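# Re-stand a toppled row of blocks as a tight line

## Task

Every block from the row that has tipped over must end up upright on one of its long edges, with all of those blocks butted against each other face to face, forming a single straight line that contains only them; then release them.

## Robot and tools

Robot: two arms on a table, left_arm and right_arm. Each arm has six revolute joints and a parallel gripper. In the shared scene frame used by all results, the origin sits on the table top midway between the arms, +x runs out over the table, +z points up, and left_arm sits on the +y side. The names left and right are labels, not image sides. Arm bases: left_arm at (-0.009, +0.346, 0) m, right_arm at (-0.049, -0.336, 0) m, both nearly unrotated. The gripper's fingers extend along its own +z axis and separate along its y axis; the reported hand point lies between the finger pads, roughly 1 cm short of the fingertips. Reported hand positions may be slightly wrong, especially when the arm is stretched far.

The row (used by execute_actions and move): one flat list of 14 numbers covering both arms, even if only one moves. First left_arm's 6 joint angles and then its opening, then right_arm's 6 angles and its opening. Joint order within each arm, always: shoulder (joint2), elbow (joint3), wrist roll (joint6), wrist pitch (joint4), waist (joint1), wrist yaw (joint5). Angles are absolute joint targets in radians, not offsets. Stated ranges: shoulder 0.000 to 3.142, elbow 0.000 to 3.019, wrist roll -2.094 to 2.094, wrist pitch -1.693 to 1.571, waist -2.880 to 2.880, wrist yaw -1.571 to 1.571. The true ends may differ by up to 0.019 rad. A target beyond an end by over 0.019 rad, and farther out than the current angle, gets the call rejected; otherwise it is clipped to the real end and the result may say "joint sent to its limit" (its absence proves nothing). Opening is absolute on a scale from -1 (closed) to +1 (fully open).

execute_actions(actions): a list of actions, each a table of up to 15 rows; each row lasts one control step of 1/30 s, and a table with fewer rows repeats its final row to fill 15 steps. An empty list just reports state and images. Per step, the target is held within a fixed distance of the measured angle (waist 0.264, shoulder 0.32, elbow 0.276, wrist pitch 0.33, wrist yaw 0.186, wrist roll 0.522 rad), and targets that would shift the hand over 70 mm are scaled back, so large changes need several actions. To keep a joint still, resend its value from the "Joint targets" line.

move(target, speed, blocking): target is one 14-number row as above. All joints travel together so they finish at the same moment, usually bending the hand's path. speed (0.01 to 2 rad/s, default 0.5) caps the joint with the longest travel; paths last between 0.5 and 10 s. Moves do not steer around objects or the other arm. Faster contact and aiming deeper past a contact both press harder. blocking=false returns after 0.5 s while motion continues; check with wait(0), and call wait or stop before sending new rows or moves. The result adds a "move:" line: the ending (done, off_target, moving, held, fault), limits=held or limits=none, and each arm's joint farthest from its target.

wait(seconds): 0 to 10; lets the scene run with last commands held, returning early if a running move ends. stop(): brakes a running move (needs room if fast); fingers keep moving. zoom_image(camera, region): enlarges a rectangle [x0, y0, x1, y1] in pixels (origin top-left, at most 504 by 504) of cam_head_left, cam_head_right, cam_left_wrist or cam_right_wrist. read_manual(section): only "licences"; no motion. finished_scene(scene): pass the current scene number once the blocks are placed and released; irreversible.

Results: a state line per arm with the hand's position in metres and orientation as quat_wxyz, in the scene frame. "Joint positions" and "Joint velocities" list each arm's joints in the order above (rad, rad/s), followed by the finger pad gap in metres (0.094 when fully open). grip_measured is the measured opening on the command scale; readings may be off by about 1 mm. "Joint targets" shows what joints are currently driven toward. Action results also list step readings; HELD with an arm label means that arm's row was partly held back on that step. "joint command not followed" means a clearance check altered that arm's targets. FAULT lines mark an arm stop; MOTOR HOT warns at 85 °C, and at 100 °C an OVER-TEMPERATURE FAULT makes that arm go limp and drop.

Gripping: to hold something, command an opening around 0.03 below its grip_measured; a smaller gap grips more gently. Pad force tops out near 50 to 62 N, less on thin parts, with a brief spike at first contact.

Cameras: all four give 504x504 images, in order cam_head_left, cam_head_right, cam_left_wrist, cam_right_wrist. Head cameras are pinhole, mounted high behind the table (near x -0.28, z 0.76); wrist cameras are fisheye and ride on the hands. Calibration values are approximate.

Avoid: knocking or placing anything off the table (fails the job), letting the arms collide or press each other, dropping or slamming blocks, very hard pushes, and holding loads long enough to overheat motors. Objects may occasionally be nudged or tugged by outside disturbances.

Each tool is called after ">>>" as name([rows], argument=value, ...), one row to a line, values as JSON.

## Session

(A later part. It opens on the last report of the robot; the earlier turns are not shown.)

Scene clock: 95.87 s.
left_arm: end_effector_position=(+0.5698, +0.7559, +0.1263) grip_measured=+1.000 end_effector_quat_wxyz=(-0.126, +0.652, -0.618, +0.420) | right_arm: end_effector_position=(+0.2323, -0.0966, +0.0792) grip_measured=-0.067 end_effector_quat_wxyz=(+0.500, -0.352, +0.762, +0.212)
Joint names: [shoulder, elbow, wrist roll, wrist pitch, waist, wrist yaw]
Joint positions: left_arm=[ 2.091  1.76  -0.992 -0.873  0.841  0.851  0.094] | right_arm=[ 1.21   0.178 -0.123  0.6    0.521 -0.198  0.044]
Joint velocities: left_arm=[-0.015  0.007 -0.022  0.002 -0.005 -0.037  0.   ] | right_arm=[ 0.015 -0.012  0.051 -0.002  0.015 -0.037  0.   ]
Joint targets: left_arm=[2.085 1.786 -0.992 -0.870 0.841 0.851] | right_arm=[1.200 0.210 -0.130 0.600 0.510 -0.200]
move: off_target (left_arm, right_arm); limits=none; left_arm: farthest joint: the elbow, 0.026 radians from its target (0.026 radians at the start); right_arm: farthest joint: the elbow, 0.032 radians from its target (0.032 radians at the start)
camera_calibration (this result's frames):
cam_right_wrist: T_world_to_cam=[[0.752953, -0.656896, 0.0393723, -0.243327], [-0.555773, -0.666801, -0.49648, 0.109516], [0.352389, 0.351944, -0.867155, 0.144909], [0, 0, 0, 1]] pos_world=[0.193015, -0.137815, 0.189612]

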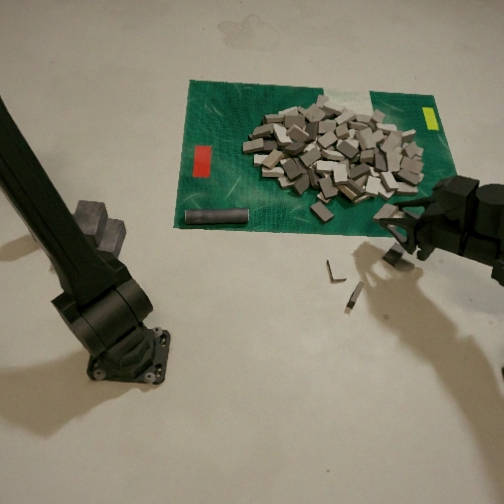

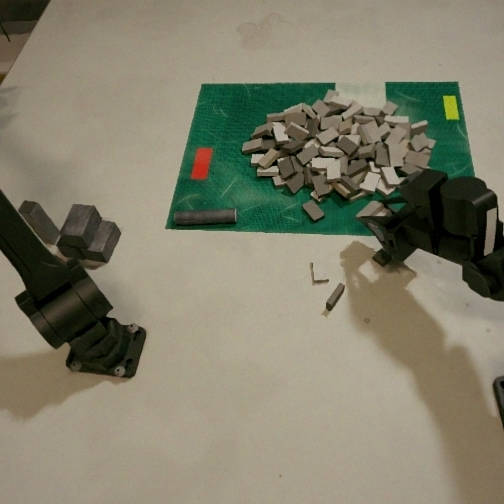

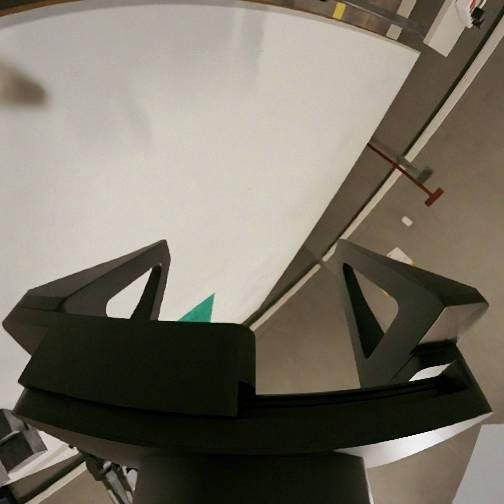

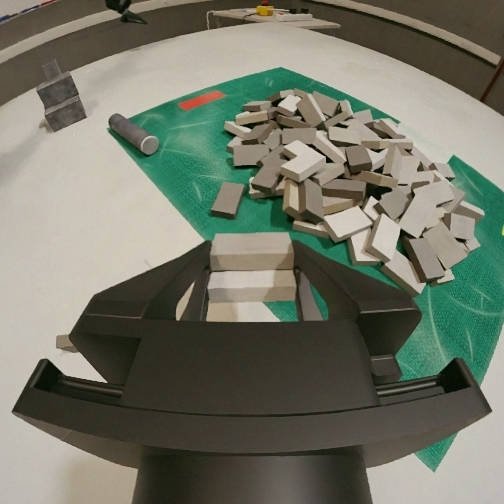

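>>> move(target=[2.085,1.786,-0.992,-0.87,0.841,0.851,1,1.3,0.85,0,-1.1,1.0,0,-0.1], speed=0.8)

>>> move(target=[2.085,1.786,-0.992,-0.87,0.841,0.851,1,1.445,0.775,0,-0.99,1.0,0,-0.1], speed=0.2)

>>> zoom_image(camera="cam_head_left", region=[300, 230, 440, 335])

Scene clock: 101.03 s.
left_arm: end_effector_position=(+0.5698, +0.7559, +0.1263) grip_measured=+1.000 end_effector_quat_wxyz=(-0.126, +0.652, -0.618, +0.420) | right_arm: end_effector_position=(+0.0985, -0.0568, +0.0875) grip_measured=-0.067 end_effector_quat_wxyz=(-0.005, -0.520, +0.854, -0.001)
Joint names: [shoulder, elbow, wrist roll, wrist pitch, waist, wrist yaw]
Joint positions: left_arm=[ 2.091  1.76  -0.992 -0.873  0.841  0.851  0.094] | right_arm=[ 1.289  0.799 -0.009 -1.091  0.991 -0.003  0.044]
Joint velocities: left_arm=[-0.005  0.012  0.022  0.007 -0.015 -0.037  0.   ] | right_arm=[-0.015  0.007 -0.066 -0.012 -0.005  0.037 -0.   ]
Joint targets: left_arm=[2.085 1.786 -0.992 -0.870 0.841 0.851] | right_arm=[1.300 0.850 -0.000 -1.100 1.000 -0.000]
move: off_target (left_arm, right_arm); limits=none; left_arm: farthest joint: the elbow, 0.026 radians from its target (0.026 radians at the start); right_arm: farthest joint: the elbow, 0.051 radians from its target (0.672 radians at the start)
camera_calibration (this result's frames):
cam_right_wrist: T_world_to_cam=[[0.894005, -0.448021, -0.00560357, -0.114903], [-0.356947, -0.719719, 0.595477, -0.0522945], [-0.270819, -0.530359, -0.803353, 0.190836], [0, 0, 0, 1]] pos_world=[0.13574, 0.0120953, 0.183805]

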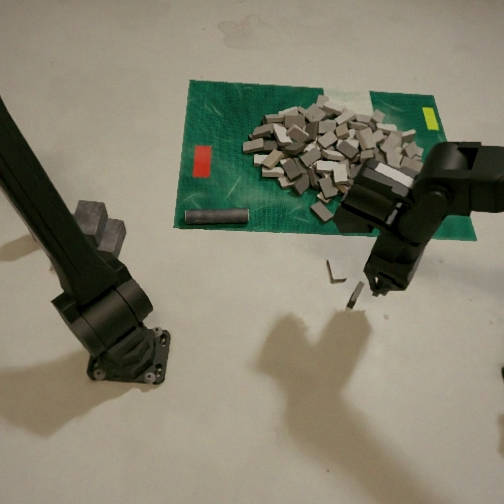

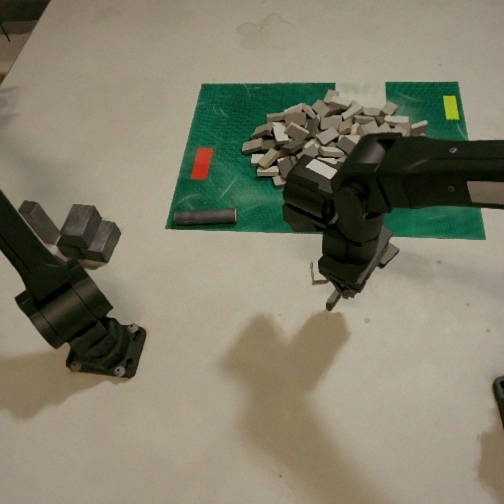

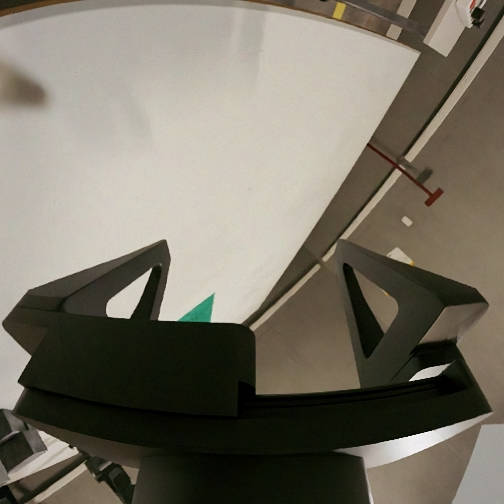

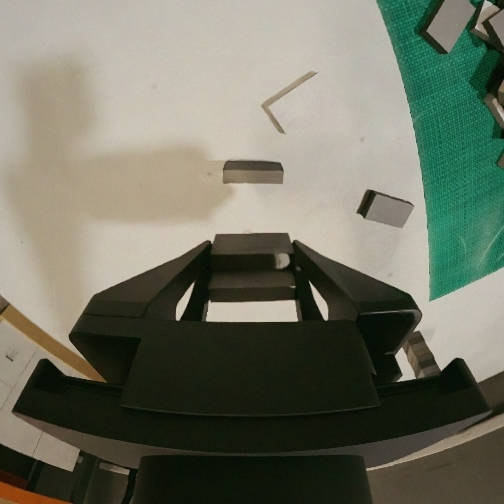

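Scene clock: 102.20 s.
left_arm: end_effector_position=(+0.5698, +0.7559, +0.1263) grip_measured=+1.000 end_effector_quat_wxyz=(-0.126, +0.652, -0.618, +0.420) | right_arm: end_effector_position=(+0.0986, -0.0568, +0.0335) grip_measured=-0.067 end_effector_quat_wxyz=(-0.042, -0.519, +0.853, -0.023)
Joint names: [shoulder, elbow, wrist roll, wrist pitch, waist, wrist yaw]
Joint positions: left_arm=[ 2.091  1.76  -0.992 -0.873  0.841  0.851  0.094] | right_arm=[ 1.44   0.772 -0.009 -0.998  0.991 -0.003  0.044]
Joint velocities: left_arm=[-0.005 -0.007 -0.051 -0.012 -0.015  0.007  0.   ] | right_arm=[-0.015 -0.012  0.022 -0.012 -0.005 -0.037 -0.001]
Joint targets: left_arm=[2.085 1.786 -0.992 -0.870 0.841 0.851] | right_arm=[1.445 0.775 -0.000 -0.990 1.000 0.000]
move: off_target (left_arm); limits=none; left_arm: farthest joint: the elbow, 0.026 radians from its target (0.026 radians at the start); right_arm: farthest joint: the waist, 0.009 radians from its target (0.009 radians at the start)
camera_calibration (this result's frames):
cam_right_wrist: T_world_to_cam=[[0.893578, -0.448849, -0.00732414, -0.115153], [-0.332259, -0.672263, 0.661563, -0.022079], [-0.301866, -0.588725, -0.749854, 0.145466], [0, 0, 0, 1]] pos_world=[0.139474, 0.0191101, 0.122842]

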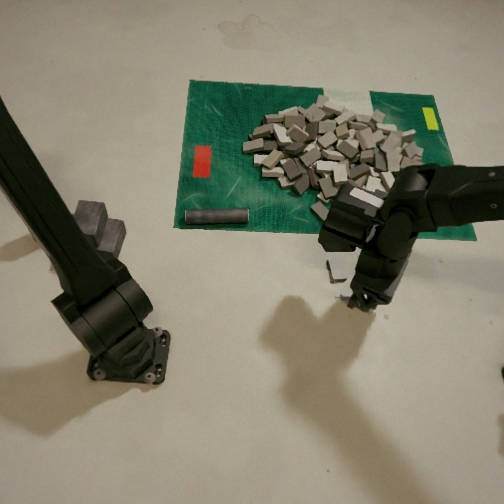

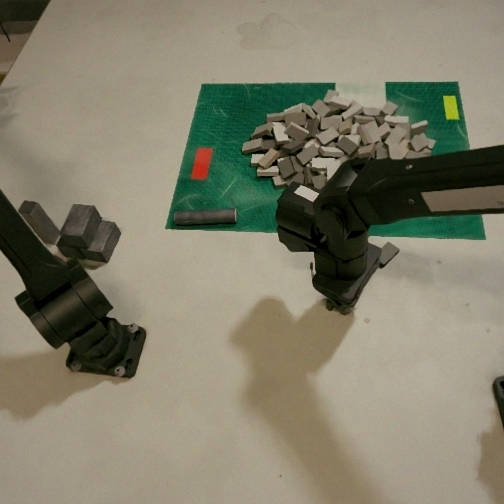

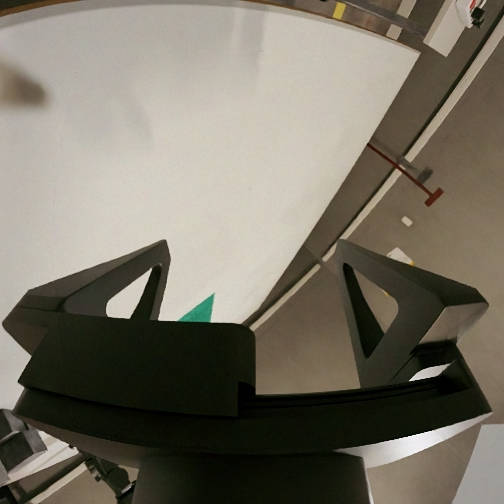

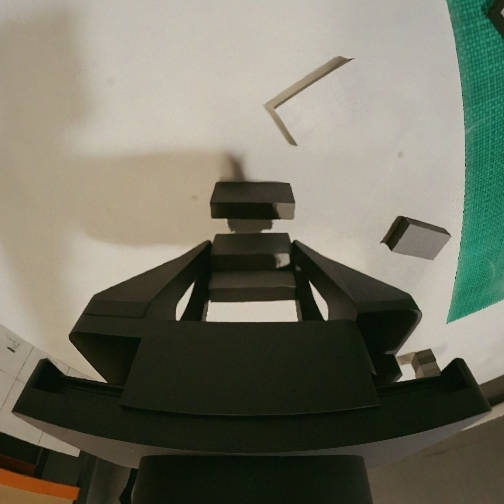

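Region (300, 230, 440, 335) of cam_head_left's 504x504 image, scaled by 3.600, with more detail than that image has; it fills the top 378 rows of this view, and the rest is white.

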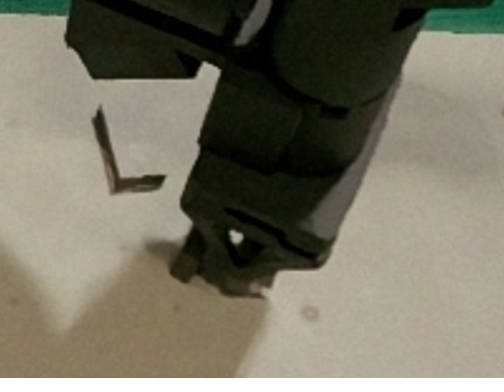

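>>> move(target=[2.085,1.786,-0.992,-0.87,0.841,0.851,1,1.493,0.75,0,-0.93,1.0,0,-0.1], speed=0.08)

>>> move(target=[2.085,1.786,-0.992,-0.87,0.841,0.851,1,1.493,0.75,0,-0.93,1.0,0,-0.03])

>>> move(target=[2.085,1.786,-0.992,-0.87,0.841,0.851,1,1.493,0.75,0,-0.93,1.0,0,0.4])

>>> move(target=[2.085,1.786,-0.992,-0.87,0.841,0.851,1,1.3,0.85,0,-1.1,1.0,0,0.4], speed=0.4)

Scene clock: 104.60 s.
left_arm: end_effector_position=(+0.5698, +0.7559, +0.1263) grip_measured=+1.000 end_effector_quat_wxyz=(-0.126, +0.652, -0.618, +0.420) | right_arm: end_effector_position=(+0.0983, -0.0573, +0.0177) grip_measured=-0.067 end_effector_quat_wxyz=(-0.043, -0.519, +0.854, -0.024)
Joint names: [shoulder, elbow, wrist roll, wrist pitch, waist, wrist yaw]
Joint positions: left_arm=[ 2.091  1.76  -0.992 -0.873  0.841  0.851  0.094] | right_arm=[ 1.473  0.753 -0.007 -0.949  0.991 -0.003  0.044]
Joint velocities: left_arm=[-0.015  0.017  0.051  0.007  0.005 -0.022  0.   ] | right_arm=[-0.005  0.002  0.022  0.017 -0.005 -0.022 -0.   ]
Joint targets: left_arm=[2.085 1.786 -0.992 -0.870 0.841 0.851] | right_arm=[1.493 0.750 0.000 -0.930 1.000 -0.000]
move: off_target (left_arm); limits=none; left_arm: farthest joint: the elbow, 0.026 radians from its target (0.026 radians at the start); right_arm: farthest joint: the shoulder, 0.020 radians from its target (0.053 radians at the start)
camera_calibration (this result's frames):
cam_right_wrist: T_world_to_cam=[[0.892717, -0.45056, -0.00718367, -0.115275], [-0.332932, -0.670231, 0.663285, -0.0118374], [-0.303664, -0.589734, -0.748332, 0.133304], [0, 0, 0, 1]] pos_world=[0.139447, 0.0187422, 0.106779]

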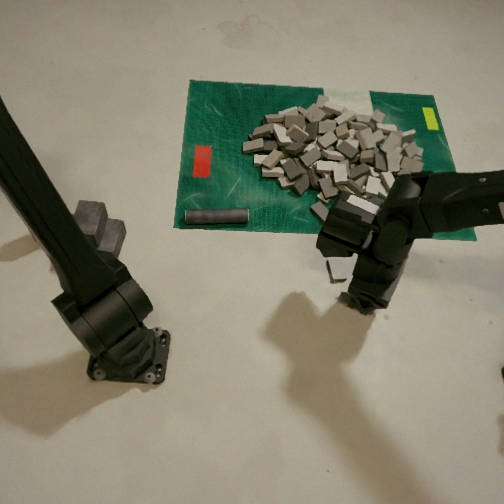

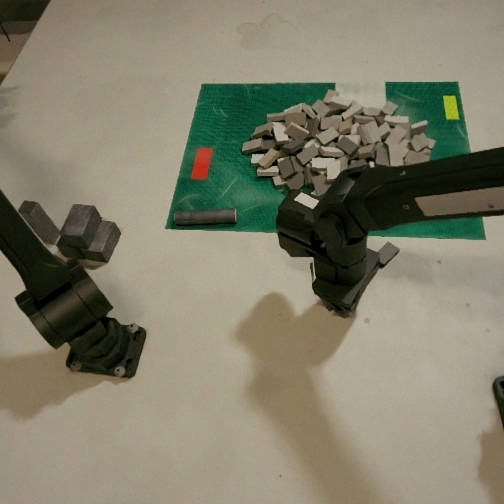

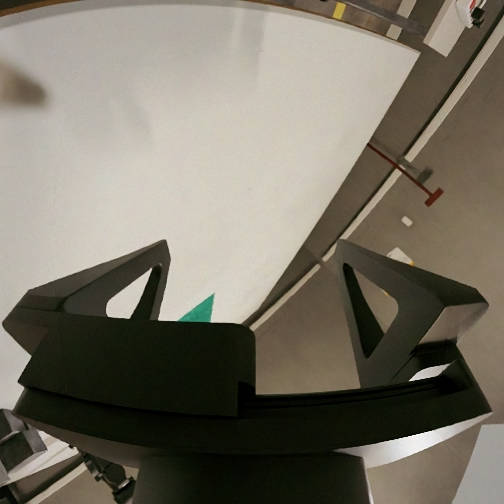

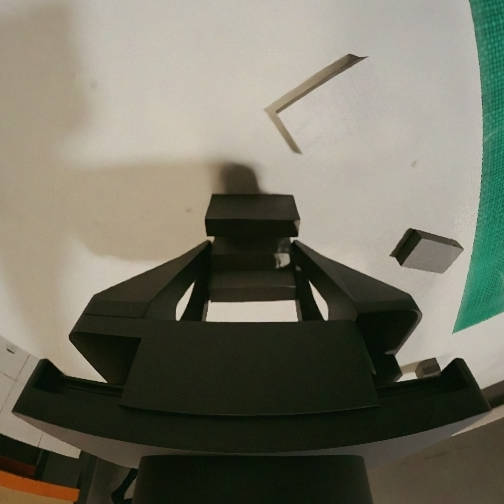

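Scene clock: 105.30 s.
left_arm: end_effector_position=(+0.5698, +0.7559, +0.1263) grip_measured=+1.000 end_effector_quat_wxyz=(-0.126, +0.652, -0.618, +0.420) | right_arm: end_effector_position=(+0.0993, -0.0554, +0.0170) grip_measured=-0.033 end_effector_quat_wxyz=(-0.039, -0.519, +0.854, -0.022)
Joint names: [shoulder, elbow, wrist roll, wrist pitch, waist, wrist yaw]
Joint positions: left_arm=[ 2.091  1.76  -0.992 -0.873  0.841  0.851  0.094] | right_arm=[ 1.474  0.753 -0.007 -0.94   0.991 -0.003  0.045]
Joint velocities: left_arm=[-0.005  0.002  0.022 -0.002  0.005 -0.022  0.   ] | right_arm=[ 0.015  0.022  0.007 -0.002 -0.005  0.037  0.001]
Joint targets: left_arm=[2.085 1.786 -0.992 -0.870 0.841 0.851] | right_arm=[1.493 0.750 -0.000 -0.930 1.000 -0.000]
move: off_target (left_arm); limits=none; left_arm: farthest joint: the elbow, 0.026 radians from its target (0.026 radians at the start); right_arm: farthest joint: the shoulder, 0.019 radians from its target (0.020 radians at the start)
camera_calibration (this result's frames):
cam_right_wrist: T_world_to_cam=[[0.892744, -0.450509, -0.00703868, -0.115321], [-0.3354, -0.674909, 0.657271, -0.00968654], [-0.300857, -0.584414, -0.753622, 0.134341], [0, 0, 0, 1]] pos_world=[0.140121, 0.0200202, 0.106798]

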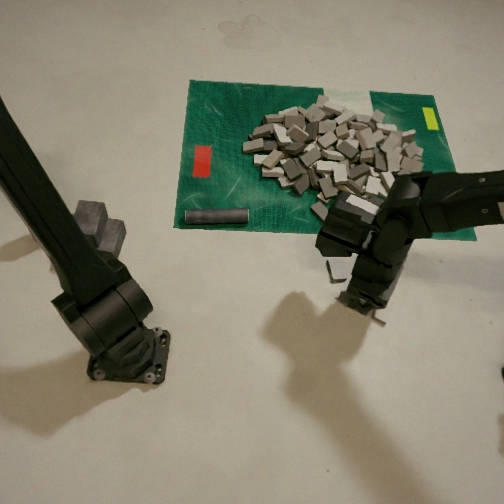

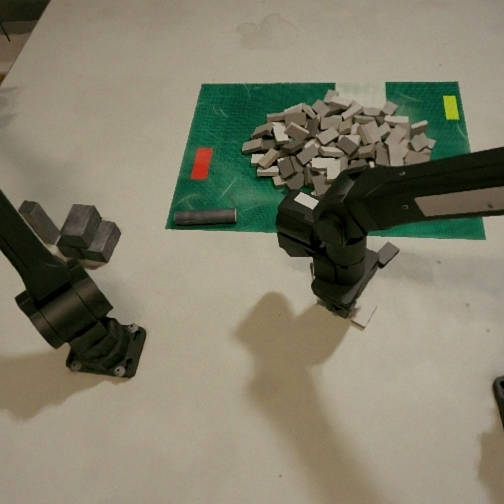

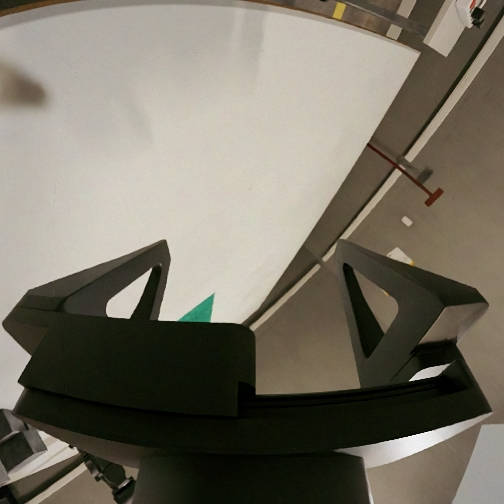

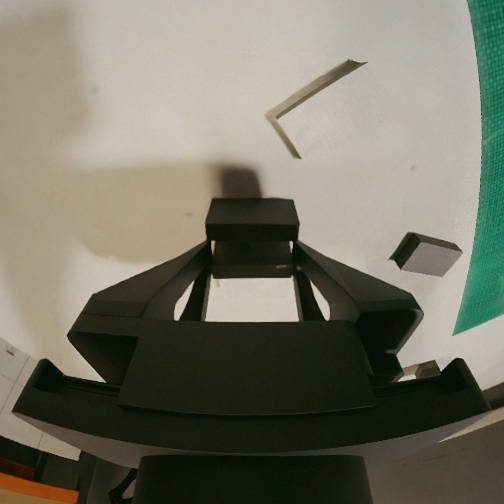

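Scene clock: 106.00 s.
left_arm: end_effector_position=(+0.5698, +0.7559, +0.1263) grip_measured=+1.000 end_effector_quat_wxyz=(-0.126, +0.652, -0.618, +0.420) | right_arm: end_effector_position=(+0.0993, -0.0554, +0.0170) grip_measured=+0.397 end_effector_quat_wxyz=(-0.039, -0.519, +0.854, -0.022)
Joint names: [shoulder, elbow, wrist roll, wrist pitch, waist, wrist yaw]
Joint positions: left_arm=[ 2.091  1.76  -0.992 -0.873  0.841  0.851  0.094] | right_arm=[ 1.474  0.753 -0.007 -0.94   0.991 -0.003  0.066]
Joint velocities: left_arm=[-0.005 -0.007  0.007  0.007 -0.024 -0.051  0.   ] | right_arm=[-0.005 -0.002 -0.037  0.007 -0.015  0.007 -0.   ]
Joint targets: left_arm=[2.085 1.786 -0.992 -0.870 0.841 0.851] | right_arm=[1.493 0.750 0.000 -0.930 1.000 -0.000]
move: off_target (left_arm); limits=none; left_arm: farthest joint: the elbow, 0.026 radians from its target (0.026 radians at the start); right_arm: farthest joint: the shoulder, 0.019 radians from its target (0.019 radians at the start)
camera_calibration (this result's frames):
cam_right_wrist: T_world_to_cam=[[0.892744, -0.450509, -0.00703868, -0.115321], [-0.3354, -0.674909, 0.657271, -0.00968654], [-0.300857, -0.584414, -0.753622, 0.134341], [0, 0, 0, 1]] pos_world=[0.140121, 0.0200202, 0.106798]

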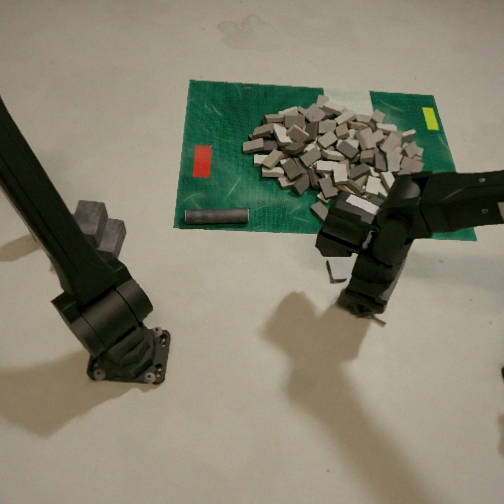

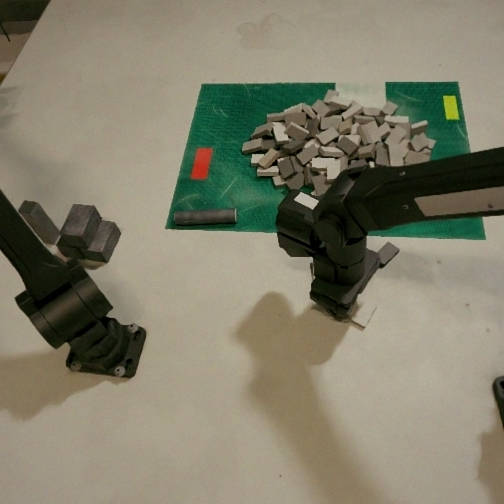

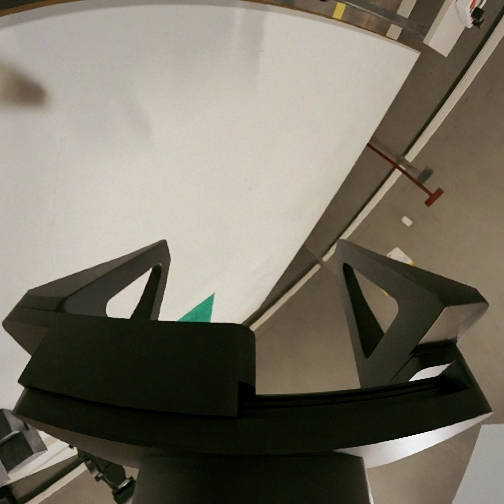

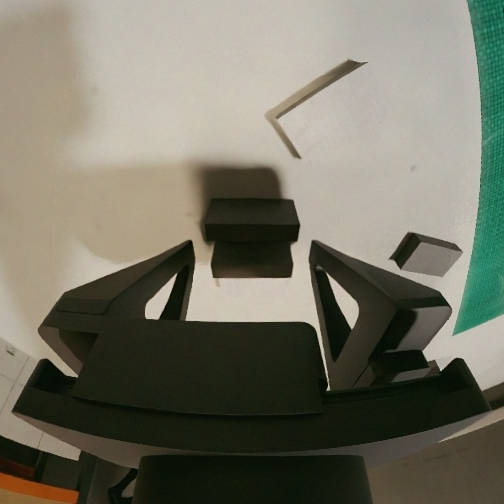

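Scene clock: 106.97 s.
left_arm: end_effector_position=(+0.5698, +0.7559, +0.1263) grip_measured=+1.000 end_effector_quat_wxyz=(-0.126, +0.652, -0.618, +0.420) | right_arm: end_effector_position=(+0.1021, -0.0501, +0.0929) grip_measured=+0.397 end_effector_quat_wxyz=(+0.001, -0.519, +0.855, +0.002)
Joint names: [shoulder, elbow, wrist roll, wrist pitch, waist, wrist yaw]
Joint positions: left_arm=[ 2.091  1.76  -0.992 -0.873  0.841  0.851  0.094] | right_arm=[ 1.292  0.817 -0.007 -1.092  0.991 -0.003  0.066]
Joint velocities: left_arm=[-0.005  0.012 -0.081  0.012 -0.005  0.081  0.   ] | right_arm=[-0.015  0.022  0.022 -0.002  0.005  0.022 -0.   ]
Joint targets: left_arm=[2.085 1.786 -0.992 -0.870 0.841 0.851] | right_arm=[1.300 0.850 -0.000 -1.100 1.000 0.000]
move: off_target (left_arm, right_arm); limits=none; left_arm: farthest joint: the elbow, 0.026 radians from its target (0.026 radians at the start); right_arm: farthest joint: the elbow, 0.033 radians from its target (0.097 radians at the start)
camera_calibration (this result's frames):
cam_right_wrist: T_world_to_cam=[[0.893015, -0.449995, -0.00530195, -0.115058], [-0.362697, -0.726647, 0.583468, -0.0480521], [-0.26641, -0.519123, -0.812119, 0.200624], [0, 0, 0, 1]] pos_world=[0.138768, 0.0174566, 0.190358]

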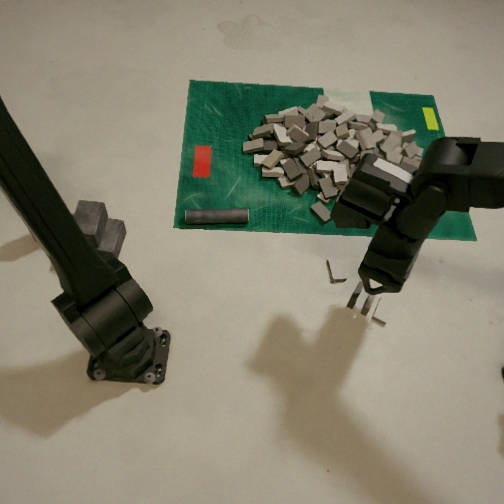

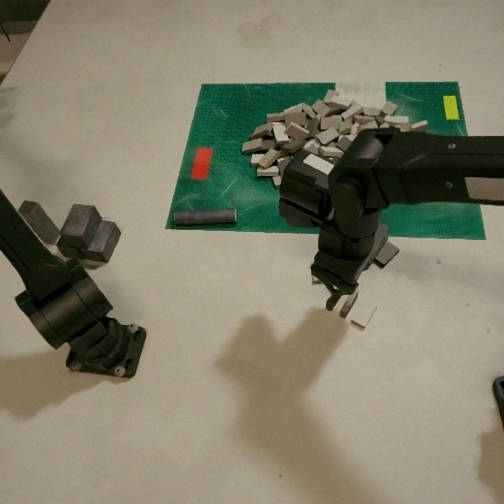

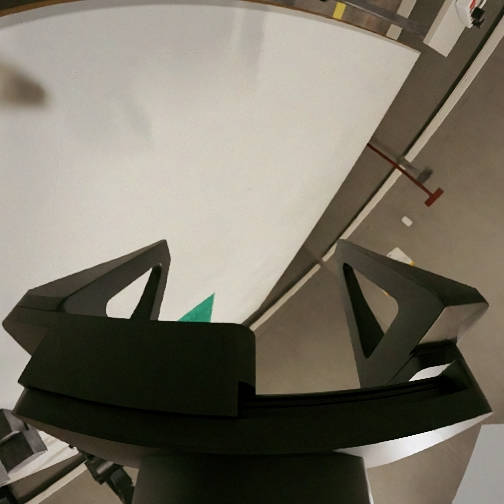

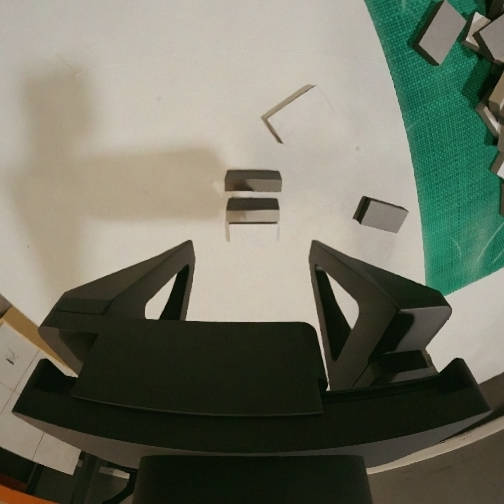

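>>> move(target=[2.085,1.786,-0.992,-0.87,0.841,0.851,1,1.22,0.0,0,0.83,1.0,0,0.4], speed=0.9)

>>> move(target=[2.085,1.786,-0.992,-0.87,0.841,0.851,1,1.395,0.0,0,0.83,1.0,0,0.4], speed=0.2)

>>> zoom_image(camera="cam_right_wrist", region=[130, 160, 380, 330])

Scene clock: 111.20 s.
left_arm: end_effector_position=(+0.5698, +0.7559, +0.1263) grip_measured=+1.000 end_effector_quat_wxyz=(-0.126, +0.652, -0.618, +0.420) | right_arm: end_effector_position=(+0.0968, -0.0601, +0.0513) grip_measured=+0.397 end_effector_quat_wxyz=(+0.468, -0.436, +0.715, +0.282)
Joint names: [shoulder, elbow, wrist roll, wrist pitch, waist, wrist yaw]
Joint positions: left_arm=[ 2.091  1.76  -0.992 -0.873  0.841  0.851  0.094] | right_arm=[ 1.229  0.001 -0.007  0.814  0.991 -0.003  0.066]
Joint velocities: left_arm=[-0.005 -0.017 -0.007  0.017  0.015 -0.022  0.   ] | right_arm=[ 0.005  0.022  0.022 -0.012 -0.005  0.051 -0.001]
Joint targets: left_arm=[2.085 1.786 -0.992 -0.870 0.841 0.851] | right_arm=[1.220 0.000 0.000 0.830 1.000 -0.000]
move: off_target (left_arm); limits=none; left_arm: farthest joint: the elbow, 0.026 radians from its target (0.026 radians at the start); right_arm: farthest joint: the wrist pitch, 0.016 radians from its target (1.922 radians at the start)
camera_calibration (this result's frames):
cam_right_wrist: T_world_to_cam=[[0.890093, -0.455535, 0.0149416, -0.116156], [-0.386529, -0.771819, -0.504866, 0.0225106], [0.241516, 0.443602, -0.863068, 0.171548], [0, 0, 0, 1]] pos_world=[0.070659, -0.111638, 0.161158]

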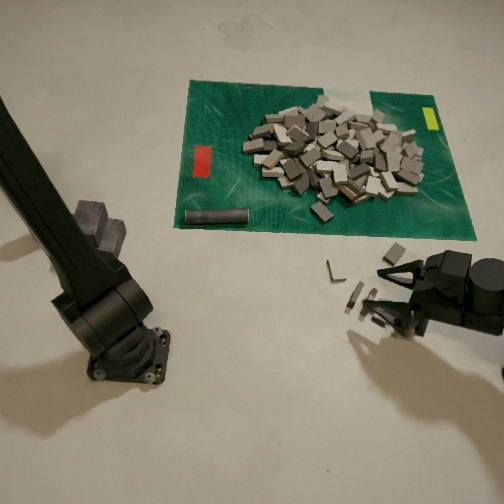

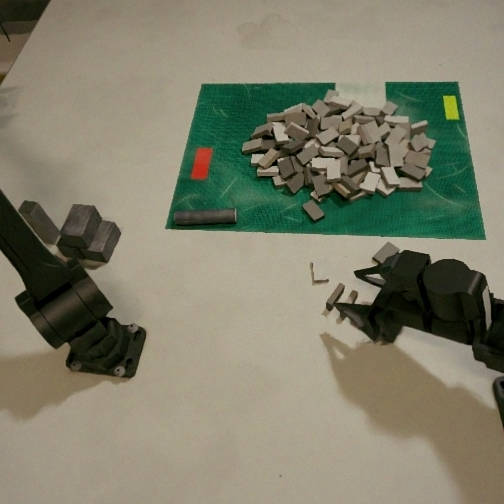

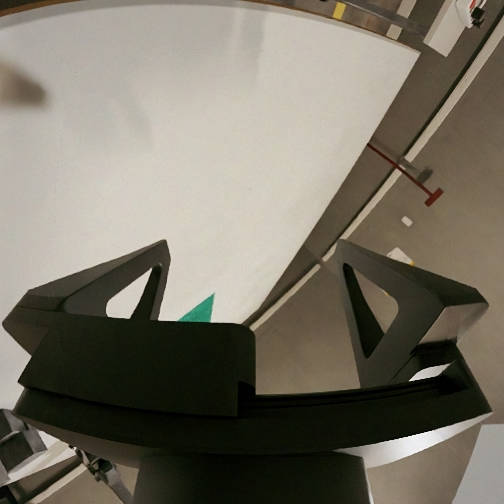

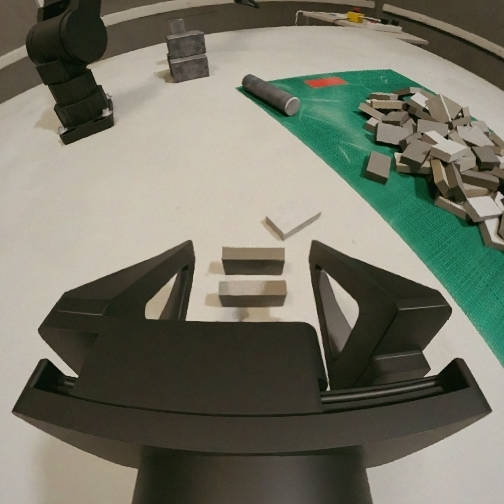

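Scene clock: 112.40 s.
left_arm: end_effector_position=(+0.5698, +0.7559, +0.1263) grip_measured=+1.000 end_effector_quat_wxyz=(-0.126, +0.652, -0.618, +0.420) | right_arm: end_effector_position=(+0.0893, -0.0743, +0.0066) grip_measured=+0.397 end_effector_quat_wxyz=(+0.410, -0.456, +0.750, +0.247)
Joint names: [shoulder, elbow, wrist roll, wrist pitch, waist, wrist yaw]
Joint positions: left_arm=[ 2.091  1.76  -0.992 -0.873  0.841  0.851  0.094] | right_arm=[ 1.386  0.001 -0.007  0.814  0.991 -0.003  0.066]
Joint velocities: left_arm=[-0.005 -0.007 -0.037 -0.007  0.005  0.007  0.   ] | right_arm=[ 0.005  0.002 -0.007  0.002  0.015  0.007  0.   ]
Joint targets: left_arm=[2.085 1.786 -0.992 -0.870 0.841 0.851] | right_arm=[1.395 -0.000 0.000 0.830 1.000 0.000]
move: off_target (left_arm); limits=none; left_arm: farthest joint: the elbow, 0.026 radians from its target (0.026 radians at the start); right_arm: farthest joint: the wrist pitch, 0.016 radians from its target (0.016 radians at the start)
camera_calibration (this result's frames):
cam_right_wrist: T_world_to_cam=[[0.891117, -0.453593, 0.0127983, -0.115221], [-0.41857, -0.832548, -0.362854, -0.0165208], [0.175243, 0.317988, -0.931758, 0.13813], [0, 0, 0, 1]] pos_world=[0.0715539, -0.109942, 0.124184]

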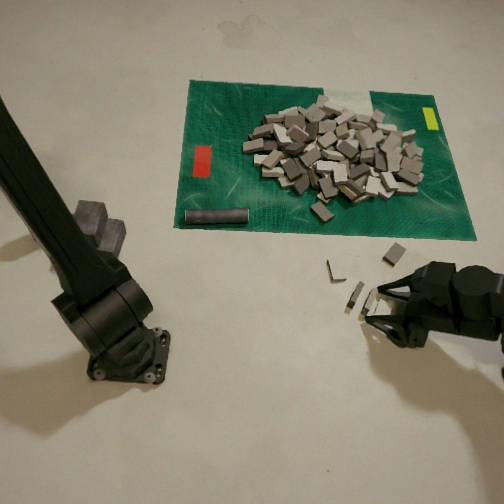

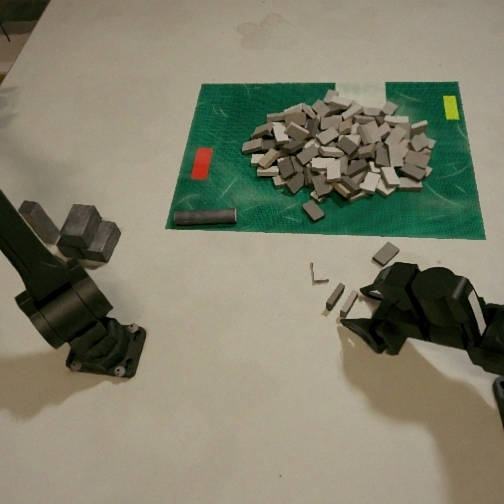

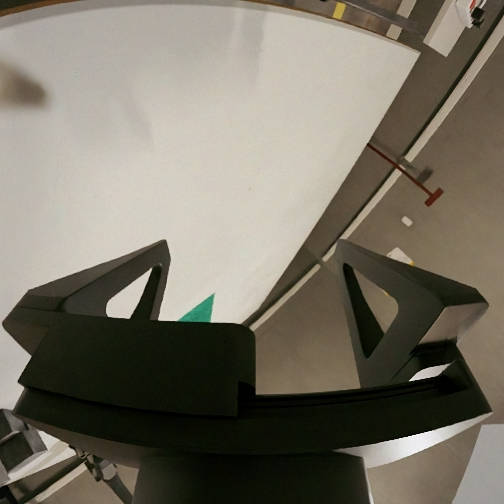

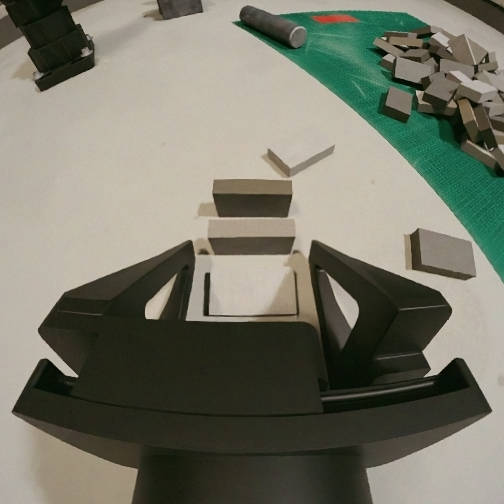

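Region (130, 160, 380, 330) of cam_right_wrist's 504x504 image, scaled by 2.016, with more detail than that image has; it fills the top 343 rows of this view, and the rest is white.

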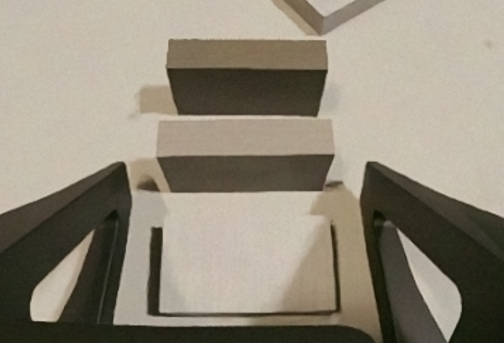

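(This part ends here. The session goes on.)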